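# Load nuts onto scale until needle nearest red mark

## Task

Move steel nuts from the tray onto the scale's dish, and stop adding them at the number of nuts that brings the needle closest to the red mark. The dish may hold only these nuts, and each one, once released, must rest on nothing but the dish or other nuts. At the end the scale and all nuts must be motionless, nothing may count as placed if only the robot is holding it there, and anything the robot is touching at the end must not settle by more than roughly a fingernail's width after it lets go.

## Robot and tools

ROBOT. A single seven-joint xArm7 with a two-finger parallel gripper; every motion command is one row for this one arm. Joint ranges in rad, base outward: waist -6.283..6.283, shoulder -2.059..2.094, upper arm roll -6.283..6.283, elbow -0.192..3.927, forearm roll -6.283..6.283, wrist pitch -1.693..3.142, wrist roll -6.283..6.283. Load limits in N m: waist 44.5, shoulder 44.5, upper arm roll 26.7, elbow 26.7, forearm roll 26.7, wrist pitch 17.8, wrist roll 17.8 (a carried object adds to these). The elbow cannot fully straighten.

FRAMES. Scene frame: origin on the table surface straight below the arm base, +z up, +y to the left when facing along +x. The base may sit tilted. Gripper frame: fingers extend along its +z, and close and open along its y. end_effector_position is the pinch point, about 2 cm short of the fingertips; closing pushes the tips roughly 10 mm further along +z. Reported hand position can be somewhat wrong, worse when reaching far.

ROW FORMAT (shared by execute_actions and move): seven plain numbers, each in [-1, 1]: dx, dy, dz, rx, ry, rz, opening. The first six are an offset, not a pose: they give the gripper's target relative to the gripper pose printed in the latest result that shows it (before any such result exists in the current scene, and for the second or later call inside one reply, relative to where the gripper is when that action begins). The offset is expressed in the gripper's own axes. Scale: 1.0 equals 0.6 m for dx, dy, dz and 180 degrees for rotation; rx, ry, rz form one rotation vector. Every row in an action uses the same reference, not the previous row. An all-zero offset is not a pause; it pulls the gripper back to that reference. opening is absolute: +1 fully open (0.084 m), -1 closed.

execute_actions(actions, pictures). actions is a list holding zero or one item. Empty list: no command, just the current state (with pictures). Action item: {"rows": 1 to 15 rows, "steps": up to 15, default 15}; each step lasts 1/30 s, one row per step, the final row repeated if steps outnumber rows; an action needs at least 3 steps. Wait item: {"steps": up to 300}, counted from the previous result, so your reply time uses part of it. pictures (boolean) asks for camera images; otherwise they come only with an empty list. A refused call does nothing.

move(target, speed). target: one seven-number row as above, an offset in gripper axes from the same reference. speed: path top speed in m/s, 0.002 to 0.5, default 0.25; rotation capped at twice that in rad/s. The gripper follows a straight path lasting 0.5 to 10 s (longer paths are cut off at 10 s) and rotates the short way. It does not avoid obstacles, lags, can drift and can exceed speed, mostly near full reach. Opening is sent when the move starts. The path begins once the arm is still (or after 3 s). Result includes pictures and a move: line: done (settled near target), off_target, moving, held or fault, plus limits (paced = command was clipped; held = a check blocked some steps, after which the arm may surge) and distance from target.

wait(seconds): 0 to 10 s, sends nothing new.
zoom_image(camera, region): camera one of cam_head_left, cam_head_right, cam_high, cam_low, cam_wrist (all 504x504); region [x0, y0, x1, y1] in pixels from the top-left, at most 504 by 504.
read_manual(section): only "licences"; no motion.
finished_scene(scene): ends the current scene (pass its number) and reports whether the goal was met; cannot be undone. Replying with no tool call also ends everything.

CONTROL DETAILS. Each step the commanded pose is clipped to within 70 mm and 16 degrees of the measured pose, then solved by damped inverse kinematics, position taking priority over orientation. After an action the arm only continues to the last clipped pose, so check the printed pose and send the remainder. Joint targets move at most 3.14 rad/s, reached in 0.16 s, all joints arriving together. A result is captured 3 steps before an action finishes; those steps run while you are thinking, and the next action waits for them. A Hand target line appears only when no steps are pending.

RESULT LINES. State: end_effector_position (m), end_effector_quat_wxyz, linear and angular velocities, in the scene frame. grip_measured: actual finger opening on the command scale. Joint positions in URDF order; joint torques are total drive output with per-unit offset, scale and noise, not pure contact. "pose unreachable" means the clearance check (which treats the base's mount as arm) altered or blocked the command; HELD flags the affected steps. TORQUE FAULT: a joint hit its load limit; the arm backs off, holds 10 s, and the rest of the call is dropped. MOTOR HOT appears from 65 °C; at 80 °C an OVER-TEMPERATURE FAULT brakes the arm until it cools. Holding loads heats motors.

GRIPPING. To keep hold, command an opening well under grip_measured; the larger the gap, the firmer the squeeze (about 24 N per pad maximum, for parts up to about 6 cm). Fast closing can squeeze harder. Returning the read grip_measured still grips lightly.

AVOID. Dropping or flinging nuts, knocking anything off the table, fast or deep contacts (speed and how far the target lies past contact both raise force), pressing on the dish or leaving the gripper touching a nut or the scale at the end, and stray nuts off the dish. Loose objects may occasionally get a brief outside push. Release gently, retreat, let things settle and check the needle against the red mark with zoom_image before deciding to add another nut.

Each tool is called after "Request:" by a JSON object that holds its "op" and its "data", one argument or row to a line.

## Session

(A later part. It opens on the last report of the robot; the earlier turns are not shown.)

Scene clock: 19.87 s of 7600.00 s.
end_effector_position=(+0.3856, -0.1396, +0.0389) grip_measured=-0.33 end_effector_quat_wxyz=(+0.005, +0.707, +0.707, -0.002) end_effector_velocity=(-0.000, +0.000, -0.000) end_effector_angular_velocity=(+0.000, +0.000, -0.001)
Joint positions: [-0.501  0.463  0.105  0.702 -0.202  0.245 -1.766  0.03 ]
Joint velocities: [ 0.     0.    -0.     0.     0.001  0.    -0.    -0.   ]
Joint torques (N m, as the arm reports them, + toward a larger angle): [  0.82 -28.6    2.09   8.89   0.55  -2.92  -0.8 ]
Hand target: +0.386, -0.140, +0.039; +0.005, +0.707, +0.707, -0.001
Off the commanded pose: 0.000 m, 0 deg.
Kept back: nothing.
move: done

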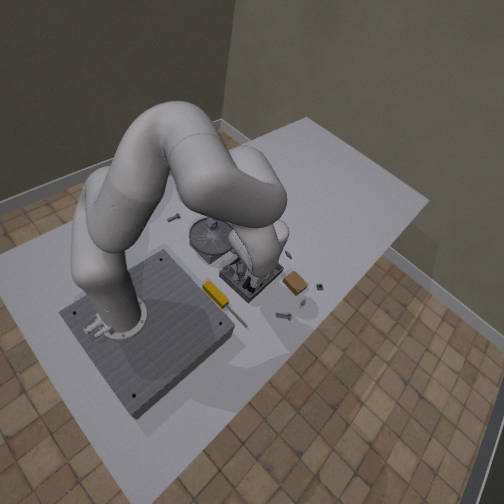

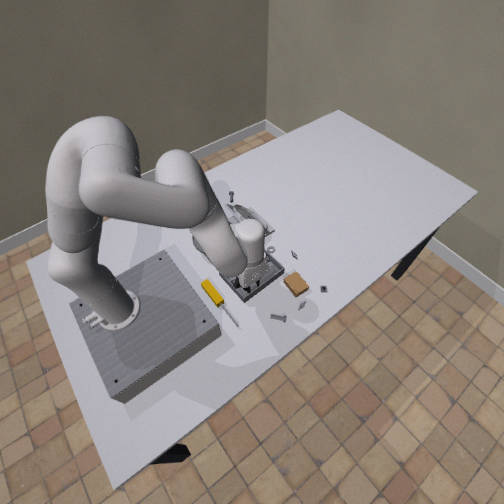

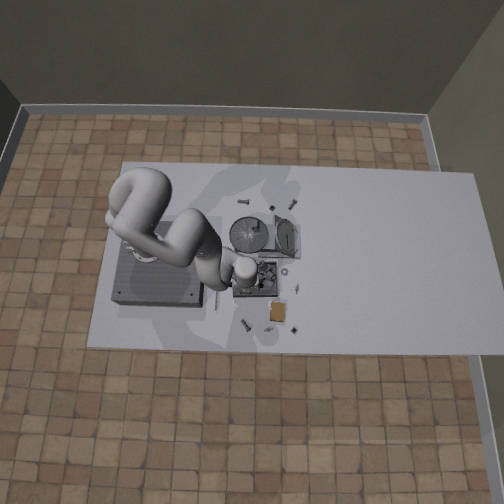

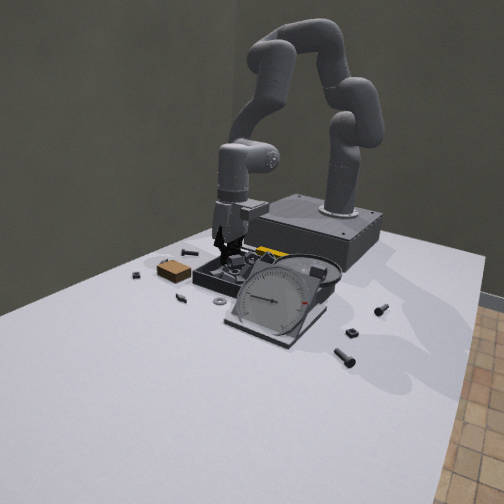

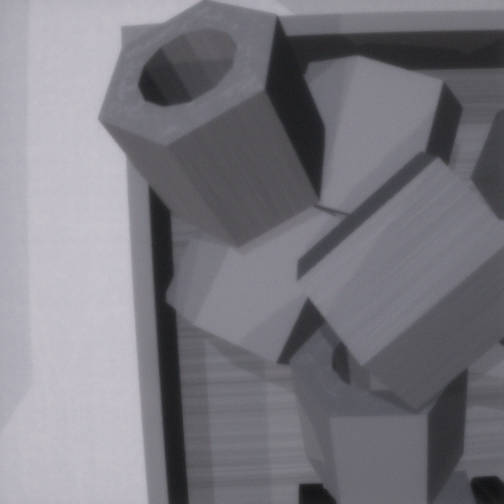

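Request:
{"op": "move", "data": {
  "target": [0,0,-0.2,0,0,0,-0.6],
  "speed": 0.15
}}

Request:
{"op": "move", "data": {
  "target": [0.43,-0.05,0,0,0,0,-0.6],
  "speed": 0.2
}}

Request:
{"op": "move", "data": {
  "target": [0,0,0.098,0,0,0,-0.6],
  "speed": 0.06
}}

Request:
{"op": "move", "data": {
  "target": [0,0,0,0,0,0,-0.05]
}}

Request:
{"op": "move", "data": {
  "target": [0,0,-0.1,0,0,0,0.15],
  "speed": 0.15
}}

Request:
{"op": "move", "data": {
  "target": [-0.43,0.06,0,0,0,0,0.15],
  "speed": 0.25
}}

Scene clock: 21.33 s of 7600.00 s.
end_effector_position=(+0.3849, -0.1384, +0.1585) grip_measured=-0.33 end_effector_quat_wxyz=(+0.005, +0.707, +0.707, -0.002) end_effector_velocity=(+0.002, -0.001, +0.004) end_effector_angular_velocity=(-0.001, -0.005, -0.001)
Joint positions: [-0.56   0.094  0.196  0.679 -0.037  0.588 -1.889  0.03 ]
Joint velocities: [-0.    -0.007  0.     0.005  0.003  0.007 -0.002 -0.   ]
Joint torques (N m, as the arm reports them, + toward a larger angle): [  0.44 -23.83   0.71  12.1    0.33  -2.93  -0.63]
Hand target: +0.385, -0.139, +0.159; +0.005, +0.707, +0.707, -0.002
Off the commanded pose: 0.000 m, 0 deg.
Kept back: nothing.
move: done

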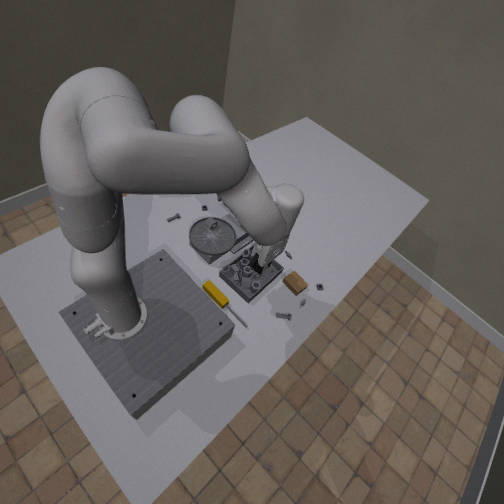

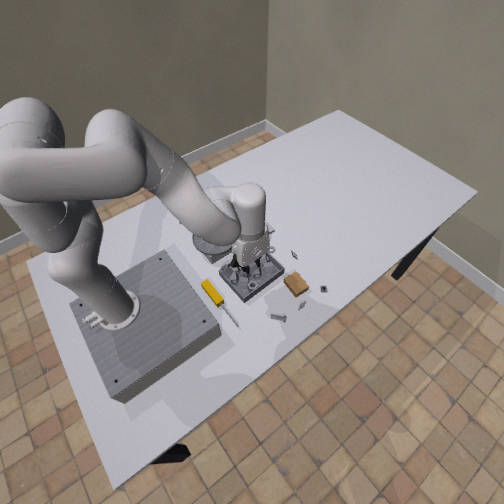

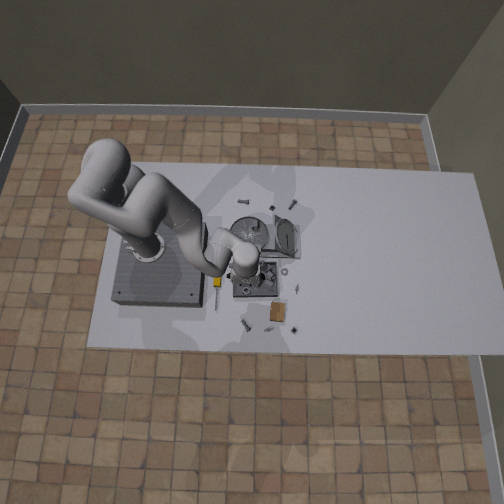

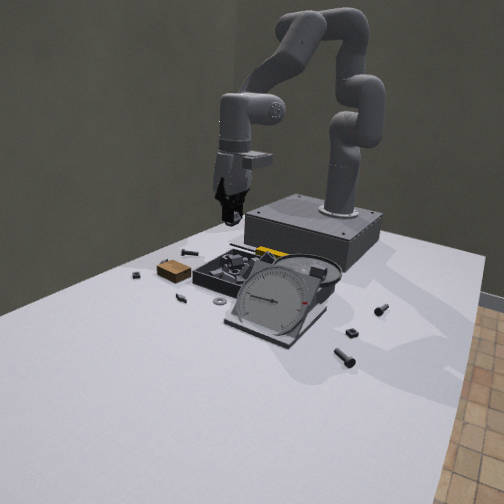

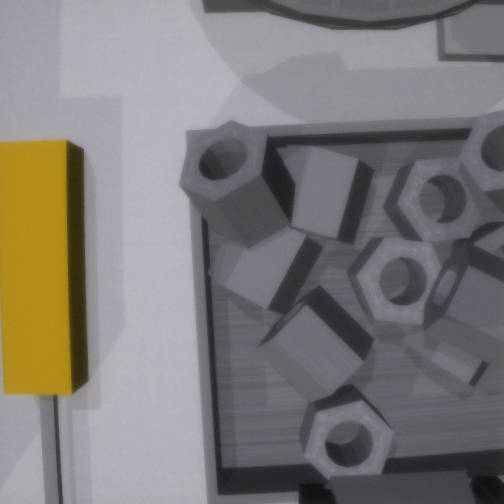

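Scene clock: 23.07 s of 7600.00 s.
end_effector_position=(+0.3543, +0.1202, +0.1566) grip_measured=-0.33 end_effector_quat_wxyz=(+0.003, +0.707, +0.707, -0.001) end_effector_velocity=(-0.000, +0.004, -0.000) end_effector_angular_velocity=(-0.005, -0.000, +0.006)
Joint positions: [-0.226 -0.009  0.535  0.554  0.013  0.562 -1.256  0.03 ]
Joint velocities: [ 0.005  0.004  0.006  0.004 -0.012  0.002  0.016  0.   ]
Joint torques (N m, as the arm reports them, + toward a larger angle): [  0.6  -18.77   0.18  11.93   0.6   -2.87  -0.36]
Hand target: +0.354, +0.121, +0.157; +0.004, +0.707, +0.707, -0.001
Off the commanded pose: 0.001 m, 0 deg.
Kept back: nothing.
move: done

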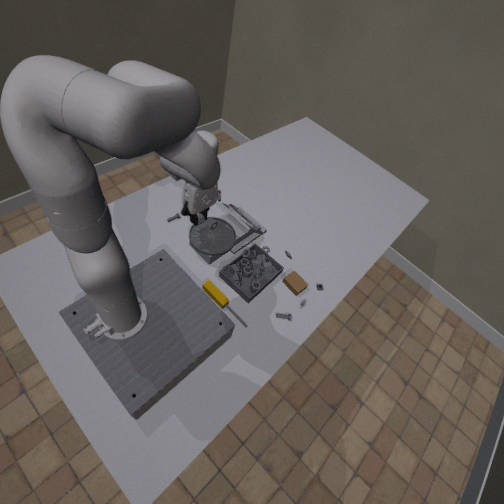

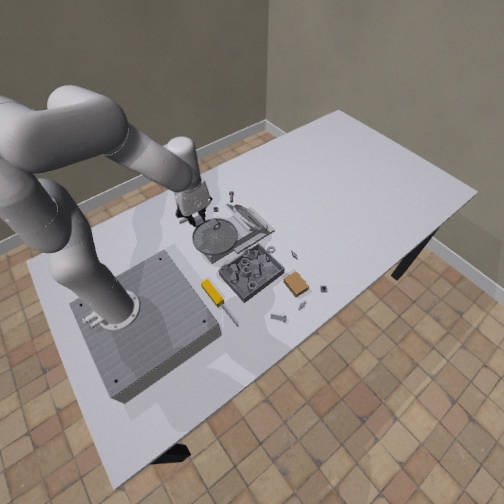

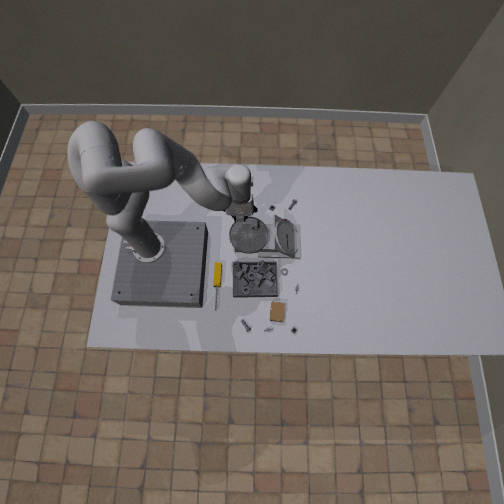

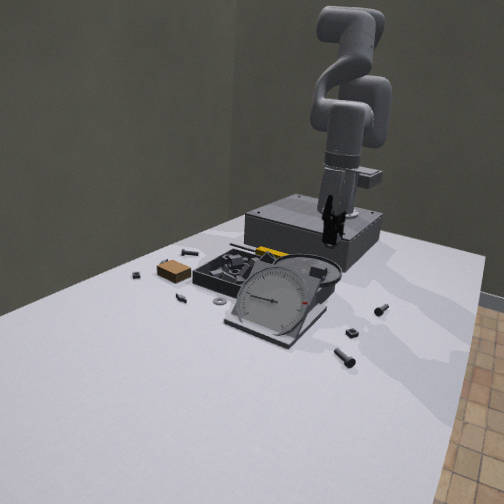

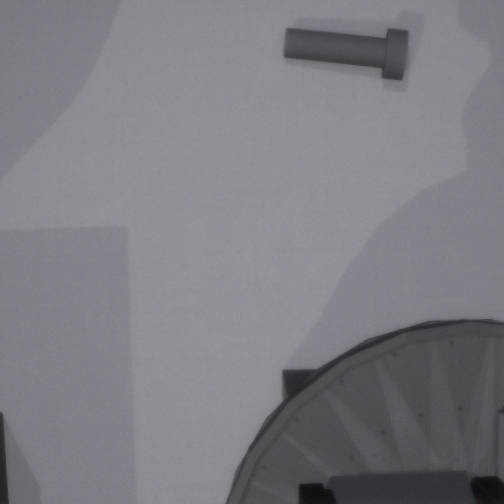

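Scene clock: 24.43 s of 7600.00 s.
end_effector_position=(+0.3546, +0.1198, +0.0979) grip_measured=-0.33 end_effector_quat_wxyz=(+0.003, +0.707, +0.707, -0.000) end_effector_velocity=(-0.000, -0.001, -0.001) end_effector_angular_velocity=(-0.002, -0.000, -0.002)
Joint positions: [-0.197  0.205  0.464  0.548 -0.245  0.374 -1.067  0.03 ]
Joint velocities: [ 0.004  0.003 -0.005 -0.    -0.009 -0.002  0.009 -0.   ]
Joint torques (N m, as the arm reports them, + toward a larger angle): [ -0.12 -21.95   2.44  10.16   0.64  -3.04  -0.56]
Hand target: +0.354, +0.120, +0.098; +0.003, +0.707, +0.707, -0.000
Off the commanded pose: 0.000 m, 0 deg.
Kept back: nothing.
move: done

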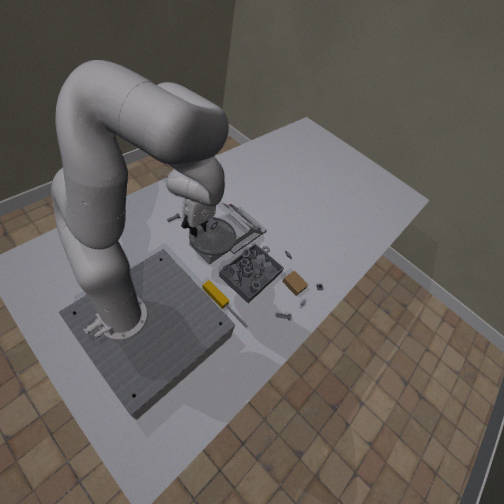

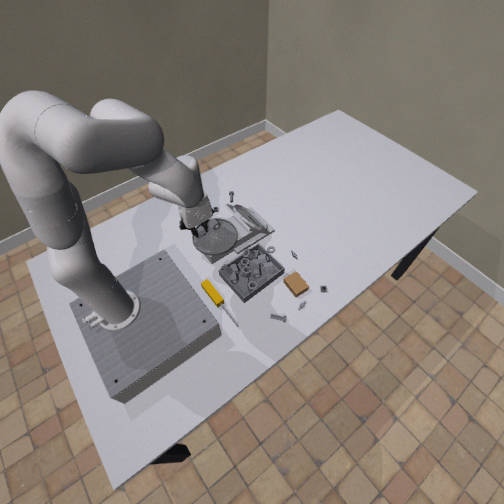

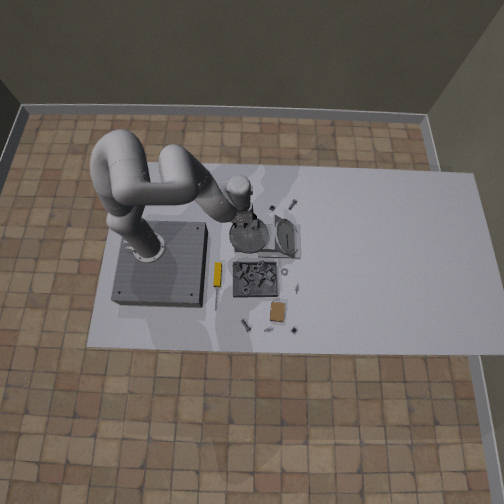

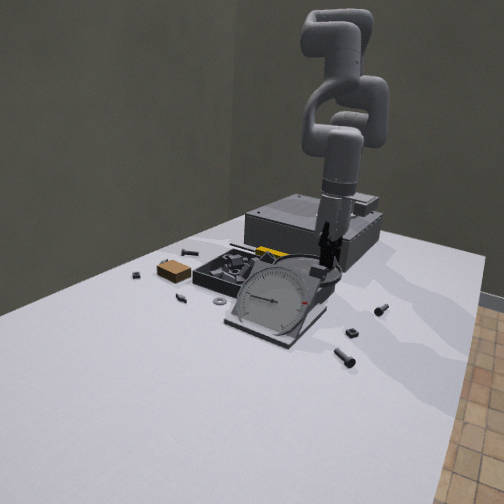

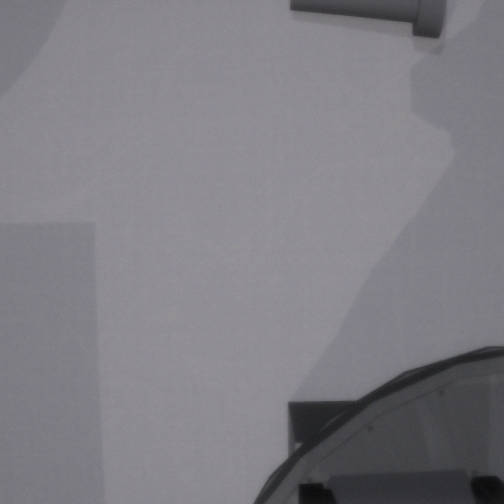

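Scene clock: 24.93 s of 7600.00 s.
end_effector_position=(+0.3547, +0.1198, +0.0979) grip_measured=-0.06 end_effector_quat_wxyz=(+0.003, +0.707, +0.707, -0.000) end_effector_velocity=(-0.000, +0.000, -0.000) end_effector_angular_velocity=(-0.000, +0.001, -0.000)
Joint positions: [-0.197  0.205  0.464  0.549 -0.245  0.374 -1.067  0.041]
Joint velocities: [ 0.001  0.001 -0.    -0.     0.     0.     0.001  0.   ]
Joint torques (N m, as the arm reports them, + toward a larger angle): [  0.36 -21.38   2.57   9.68   0.65  -2.92  -0.6 ]
Hand target: +0.355, +0.120, +0.098; +0.003, +0.707, +0.707, -0.000
Off the commanded pose: 0.000 m, 0 deg.
Kept back: nothing.
move: done

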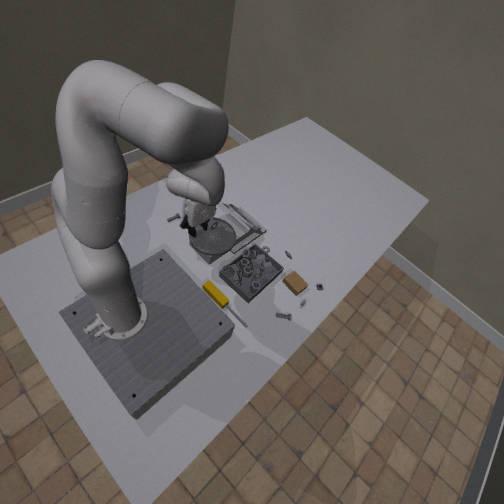

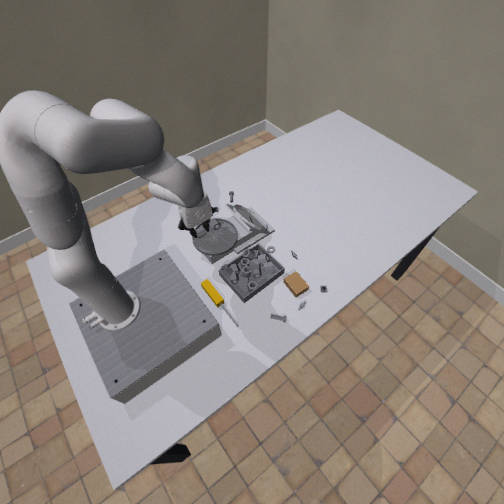

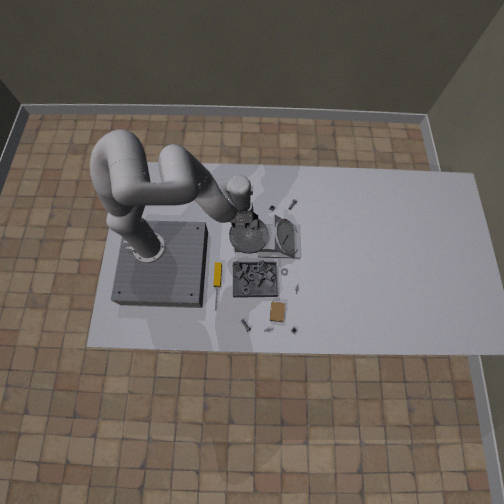

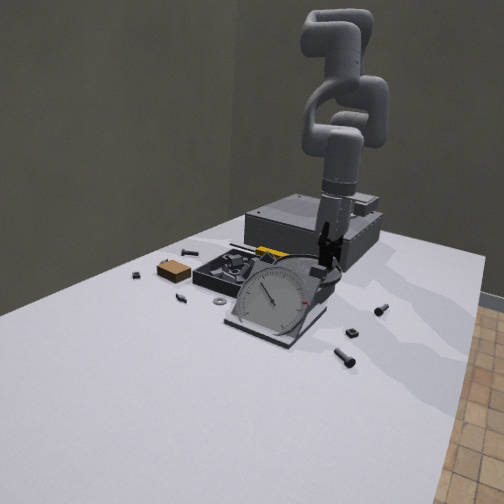

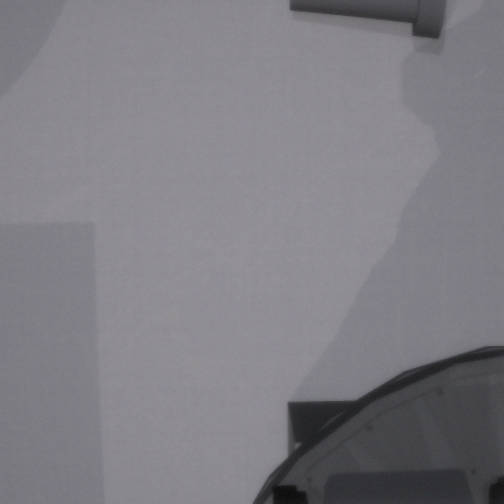

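Scene clock: 25.83 s of 7600.00 s.
end_effector_position=(+0.3542, +0.1202, +0.1576) grip_measured=+0.14 end_effector_quat_wxyz=(+0.003, +0.707, +0.707, -0.001) end_effector_velocity=(+0.002, +0.001, +0.003) end_effector_angular_velocity=(+0.002, -0.006, +0.004)
Joint positions: [-0.228 -0.013  0.538  0.555  0.017  0.566 -1.258  0.05 ]
Joint velocities: [ 0.002 -0.006  0.     0.003  0.005  0.001 -0.007  0.   ]
Joint torques (N m, as the arm reports them, + toward a larger angle): [  0.25 -17.99   0.14  11.69   0.24  -2.77  -0.66]
Hand target: +0.354, +0.120, +0.158; +0.004, +0.707, +0.707, -0.000
Off the commanded pose: 0.000 m, 0 deg.
Kept back: nothing.
move: done

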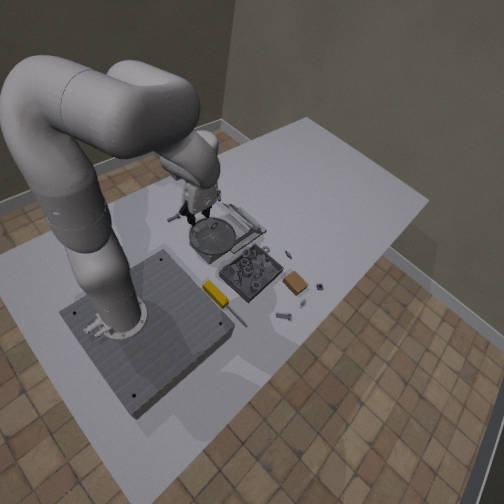

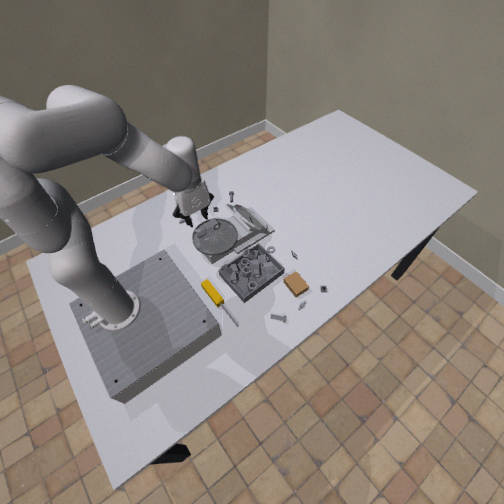

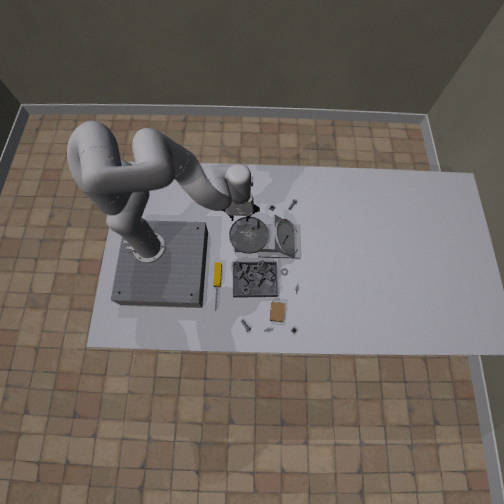

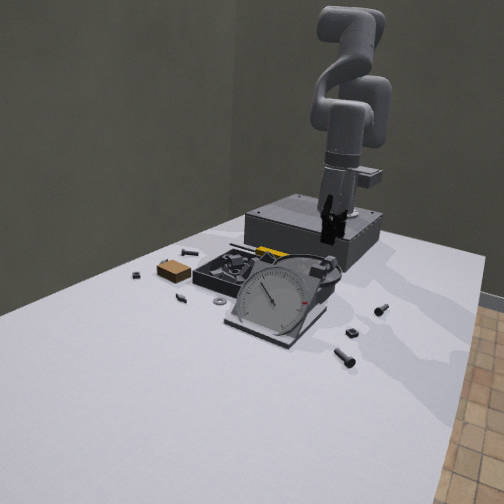

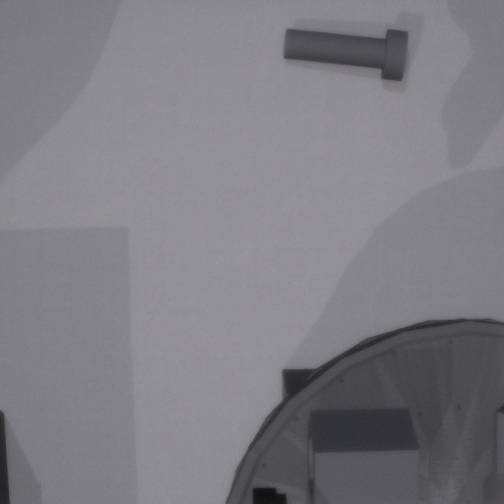

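Scene clock: 27.37 s of 7600.00 s.
end_effector_position=(+0.3905, -0.1383, +0.1595) grip_measured=+0.14 end_effector_quat_wxyz=(+0.004, +0.707, +0.707, -0.002) end_effector_velocity=(+0.000, -0.006, +0.000) end_effector_angular_velocity=(-0.001, -0.001, -0.007)
Joint positions: [-0.56   0.107  0.2    0.7   -0.041  0.596 -1.882  0.05 ]
Joint velocities: [-0.006  0.005 -0.006  0.007 -0.002  0.001 -0.005 -0.   ]
Joint torques (N m, as the arm reports them, + toward a larger angle): [  0.47 -23.55   0.9   11.6    0.45  -2.79  -0.33]
Hand target: +0.391, -0.139, +0.160; +0.005, +0.707, +0.707, -0.002
Off the commanded pose: 0.001 m, 0 deg.
Kept back: nothing.
move: done

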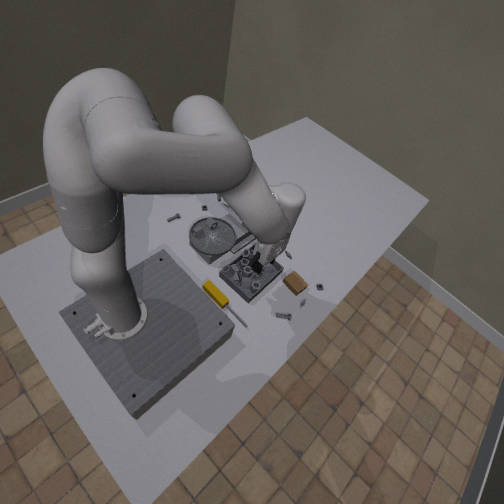

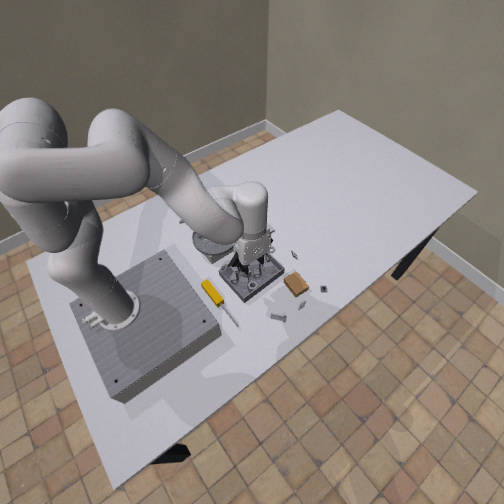

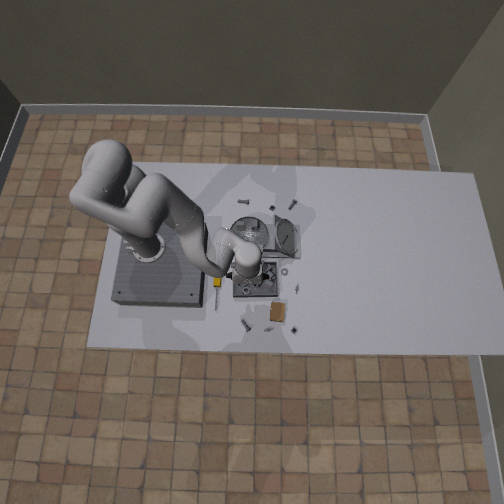

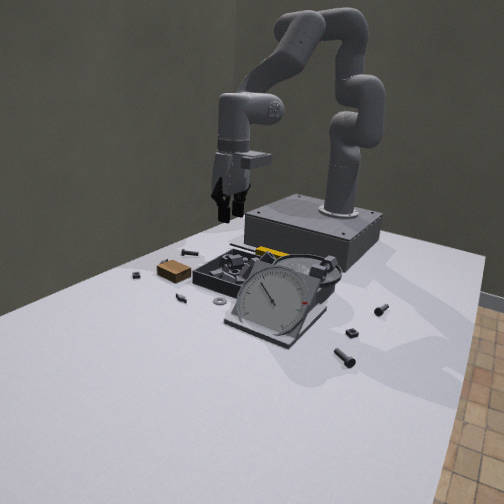

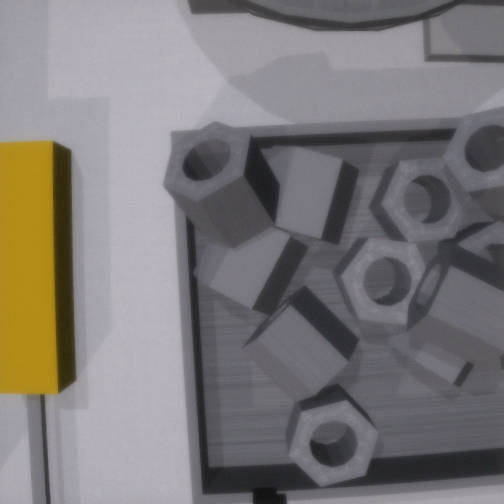

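Request:
{"op": "move", "data": {
  "target": [-0.004,-0.006,0.13,0,0,0,0.15],
  "speed": 0.1
}}

Request:
{"op": "move", "data": {
  "target": [0,0,0.072,0,0,0,0.15],
  "speed": 0.035
}}

Request:
{"op": "move", "data": {
  "target": [0,0,0,0,0,0,-0.6]
}}

Request:
{"op": "move", "data": {
  "target": [0,0,-0.2,0,0,0,-0.6],
  "speed": 0.15
}}

Scene clock: 28.80 s of 7600.00 s.
end_effector_position=(+0.3873, -0.1415, +0.0817) grip_measured=+0.14 end_effector_quat_wxyz=(+0.005, +0.707, +0.707, -0.002) end_effector_velocity=(-0.002, +0.000, -0.003) end_effector_angular_velocity=(+0.002, +0.005, -0.001)
Joint positions: [-0.541  0.329  0.155  0.686 -0.145  0.364 -1.814  0.05 ]
Joint velocities: [ 0.002  0.006 -0.003 -0.002 -0.002 -0.002  0.002  0.   ]
Joint torques (N m, as the arm reports them, + toward a larger angle): [  0.39 -26.73   1.63   9.92   0.73  -2.82  -0.58]
Hand target: +0.387, -0.141, +0.081; +0.004, +0.707, +0.707, -0.002
Off the commanded pose: 0.000 m, 0 deg.
Kept back: nothing.
move: done

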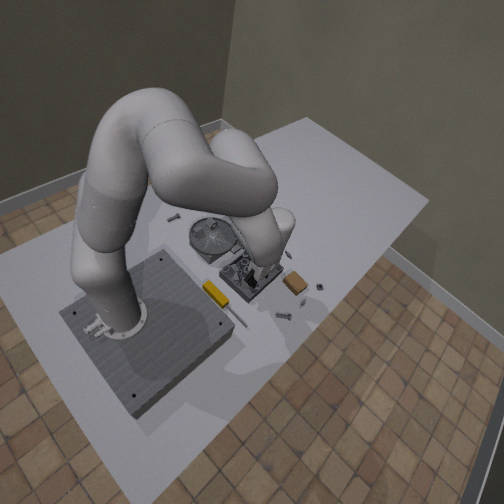

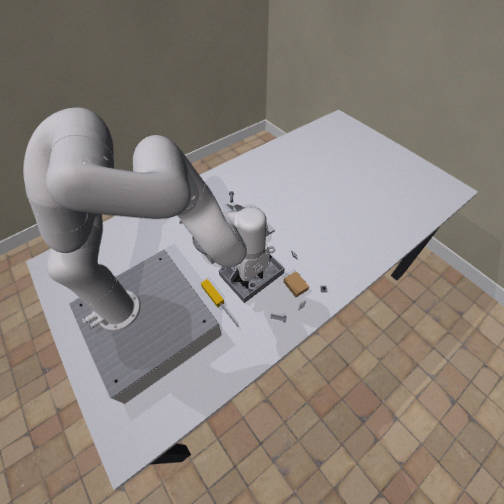

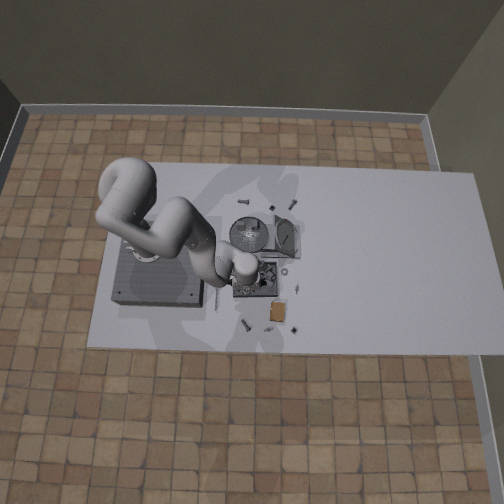

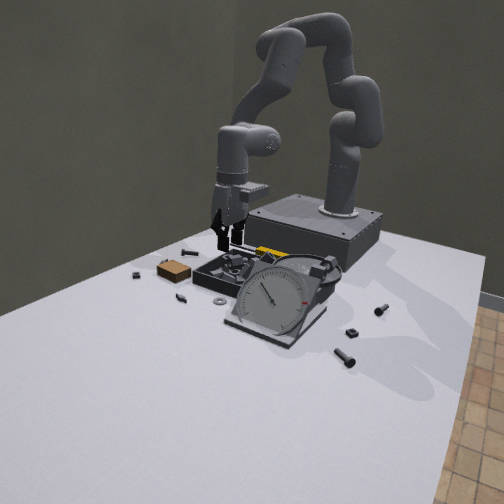

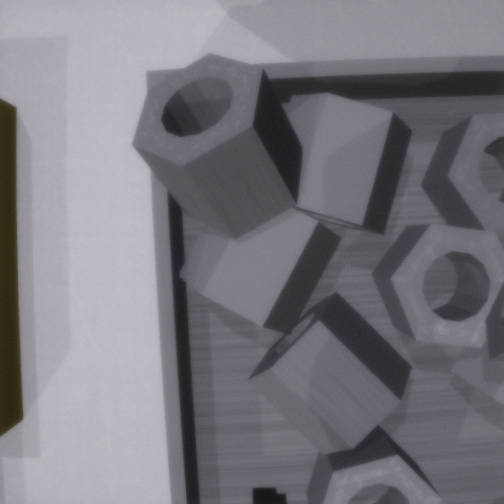

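Scene clock: 30.33 s of 7600.00 s.
end_effector_position=(+0.3874, -0.1419, +0.0386) grip_measured=+0.14 end_effector_quat_wxyz=(+0.005, +0.707, +0.707, -0.002) end_effector_velocity=(+0.001, -0.001, -0.001) end_effector_angular_velocity=(-0.001, -0.002, -0.001)
Joint positions: [-0.503  0.469  0.104  0.712 -0.198  0.25  -1.773  0.05 ]
Joint velocities: [ 0.001  0.004 -0.002  0.003 -0.002 -0.004  0.002 -0.   ]
Joint torques (N m, as the arm reports them, + toward a larger angle): [  0.36 -28.52   1.5    8.36   0.81  -2.85  -0.62]
Hand target: +0.387, -0.142, +0.038; +0.005, +0.707, +0.707, -0.002
Off the commanded pose: 0.000 m, 0 deg.
Kept back: nothing.
move: done

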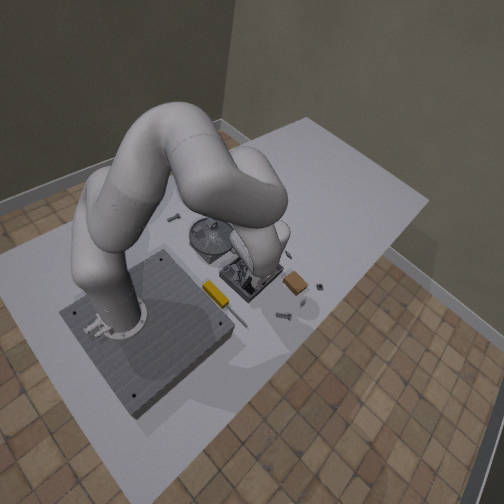

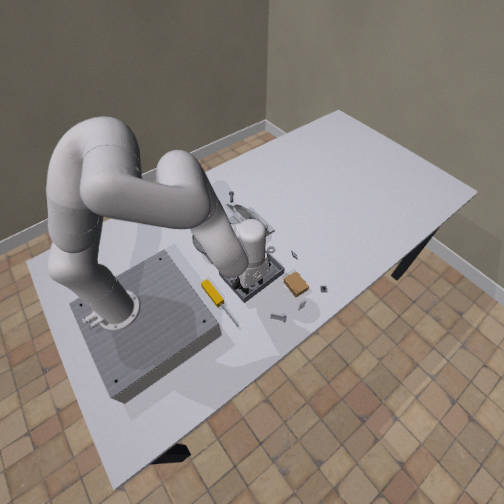

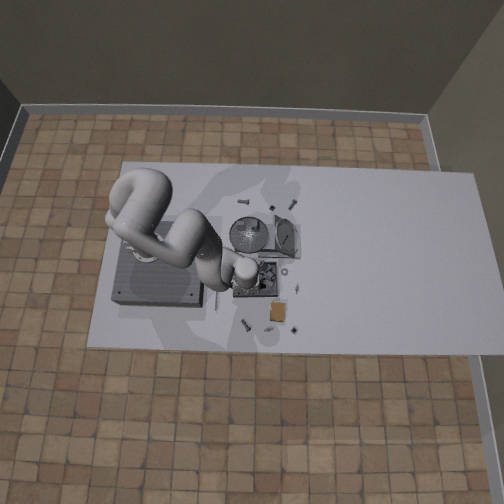

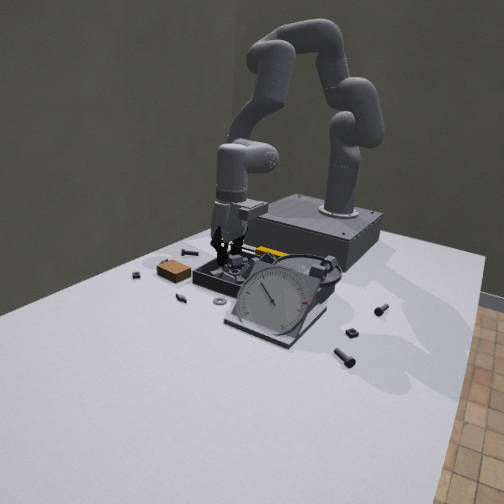

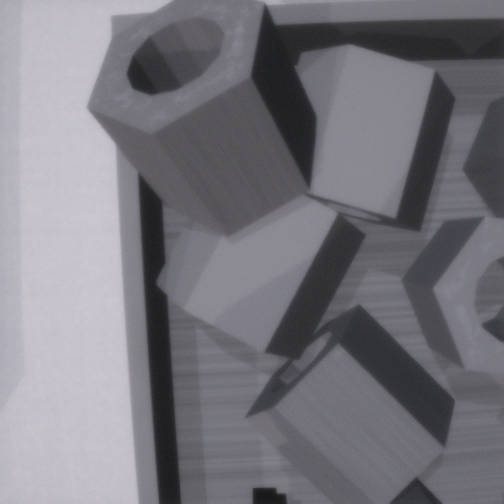

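Scene clock: 30.83 s of 7600.00 s.
end_effector_position=(+0.3875, -0.1419, +0.0387) grip_measured=-0.28 end_effector_quat_wxyz=(+0.005, +0.707, +0.707, -0.002) end_effector_velocity=(-0.000, +0.000, -0.000) end_effector_angular_velocity=(+0.000, +0.001, +0.000)
Joint positions: [-0.503  0.469  0.104  0.712 -0.198  0.25  -1.773  0.032]
Joint velocities: [-0.     0.001  0.    -0.    -0.001 -0.    -0.     0.   ]
Joint torques (N m, as the arm reports them, + toward a larger angle): [  0.01 -27.39   1.59   8.25   0.66  -2.7   -0.62]
Hand target: +0.387, -0.142, +0.039; +0.005, +0.707, +0.707, -0.002
Off the commanded pose: 0.000 m, 0 deg.
Kept back: nothing.
move: done

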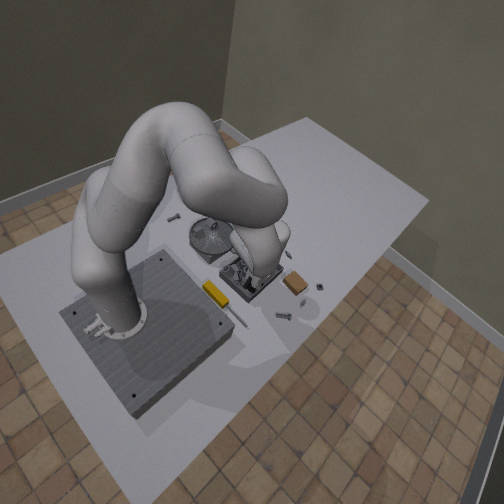

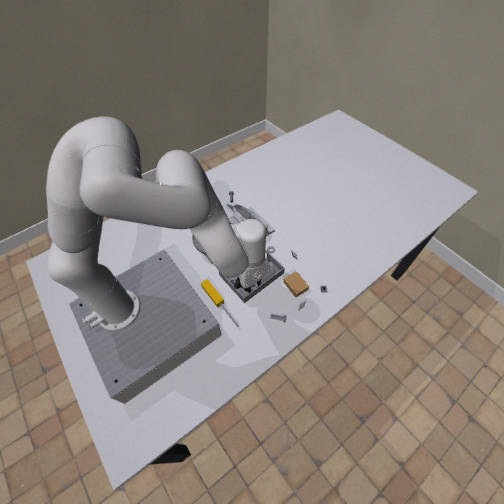

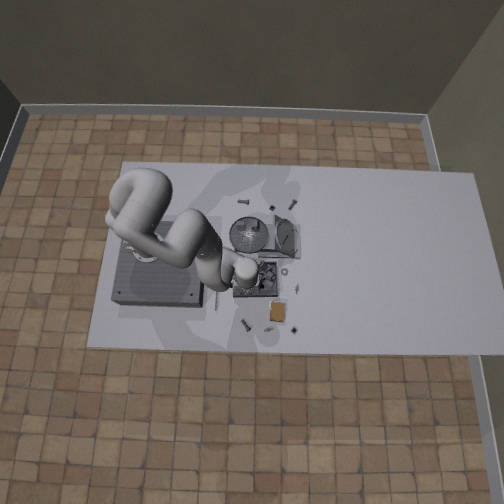

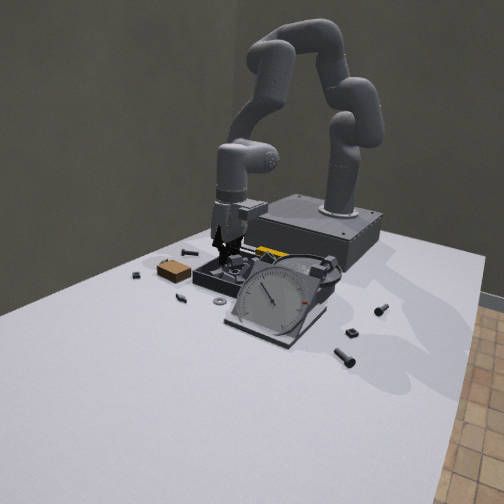

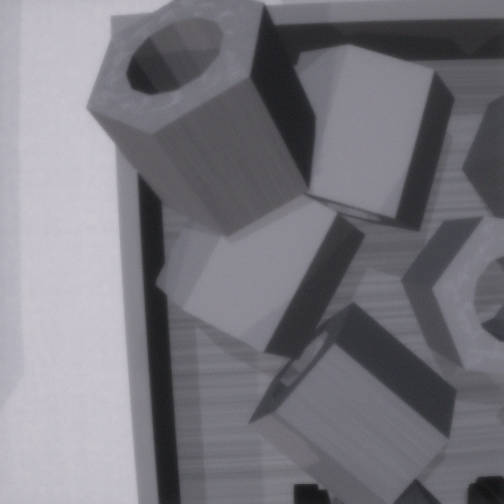

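Scene clock: 32.07 s of 7600.00 s.
end_effector_position=(+0.3869, -0.1408, +0.1583) grip_measured=-0.28 end_effector_quat_wxyz=(+0.004, +0.707, +0.707, -0.002) end_effector_velocity=(+0.002, -0.001, +0.004) end_effector_angular_velocity=(-0.002, -0.007, -0.001)
Joint positions: [-0.56   0.102  0.193  0.69  -0.039  0.59  -1.892  0.032]
Joint velocities: [-0.002 -0.007  0.001  0.005  0.003  0.005 -0.002 -0.   ]
Joint torques (N m, as the arm reports them, + toward a larger angle): [  0.35 -24.45   0.88  12.3    0.42  -2.91  -0.67]
Hand target: +0.387, -0.141, +0.159; +0.005, +0.707, +0.707, -0.002
Off the commanded pose: 0.000 m, 0 deg.
Kept back: nothing.
move: done

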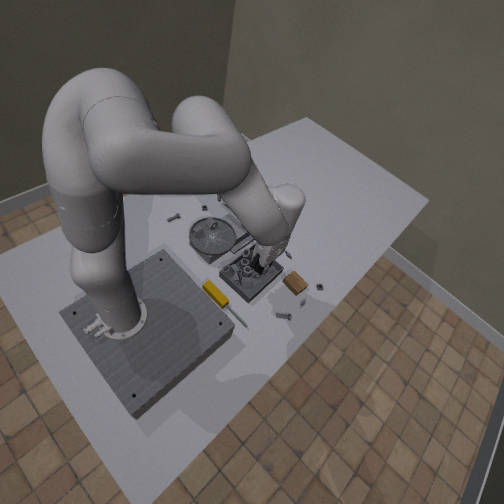

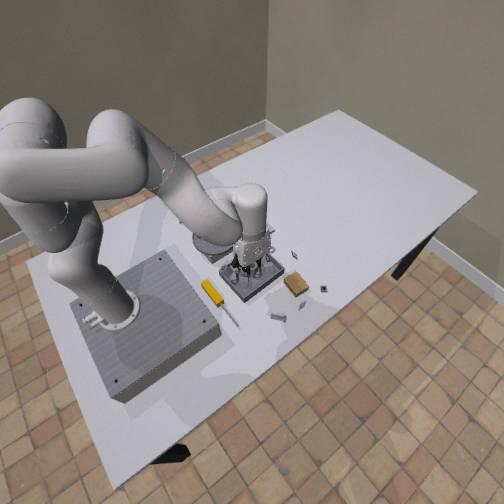

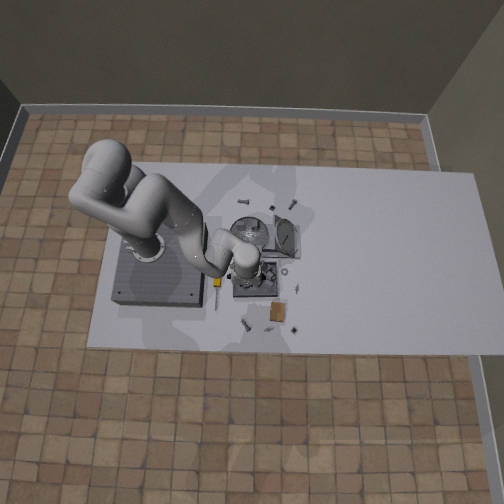

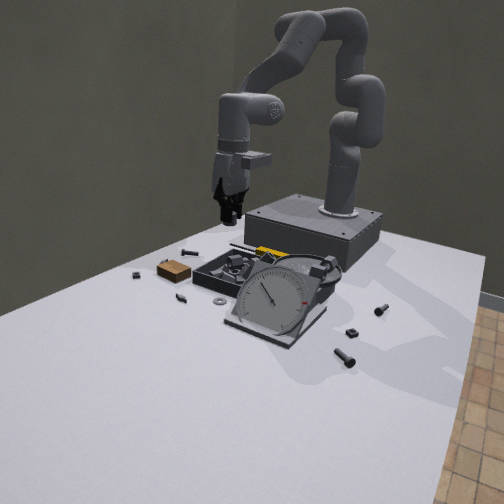

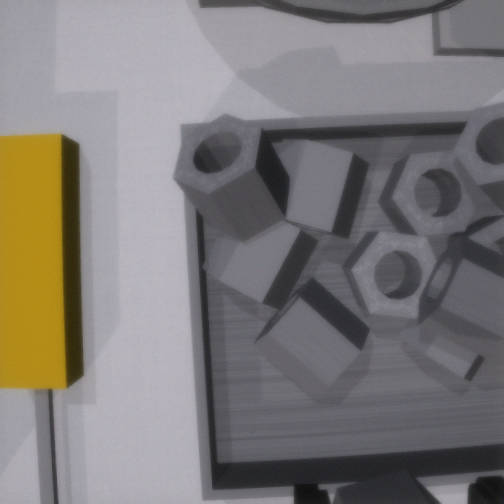

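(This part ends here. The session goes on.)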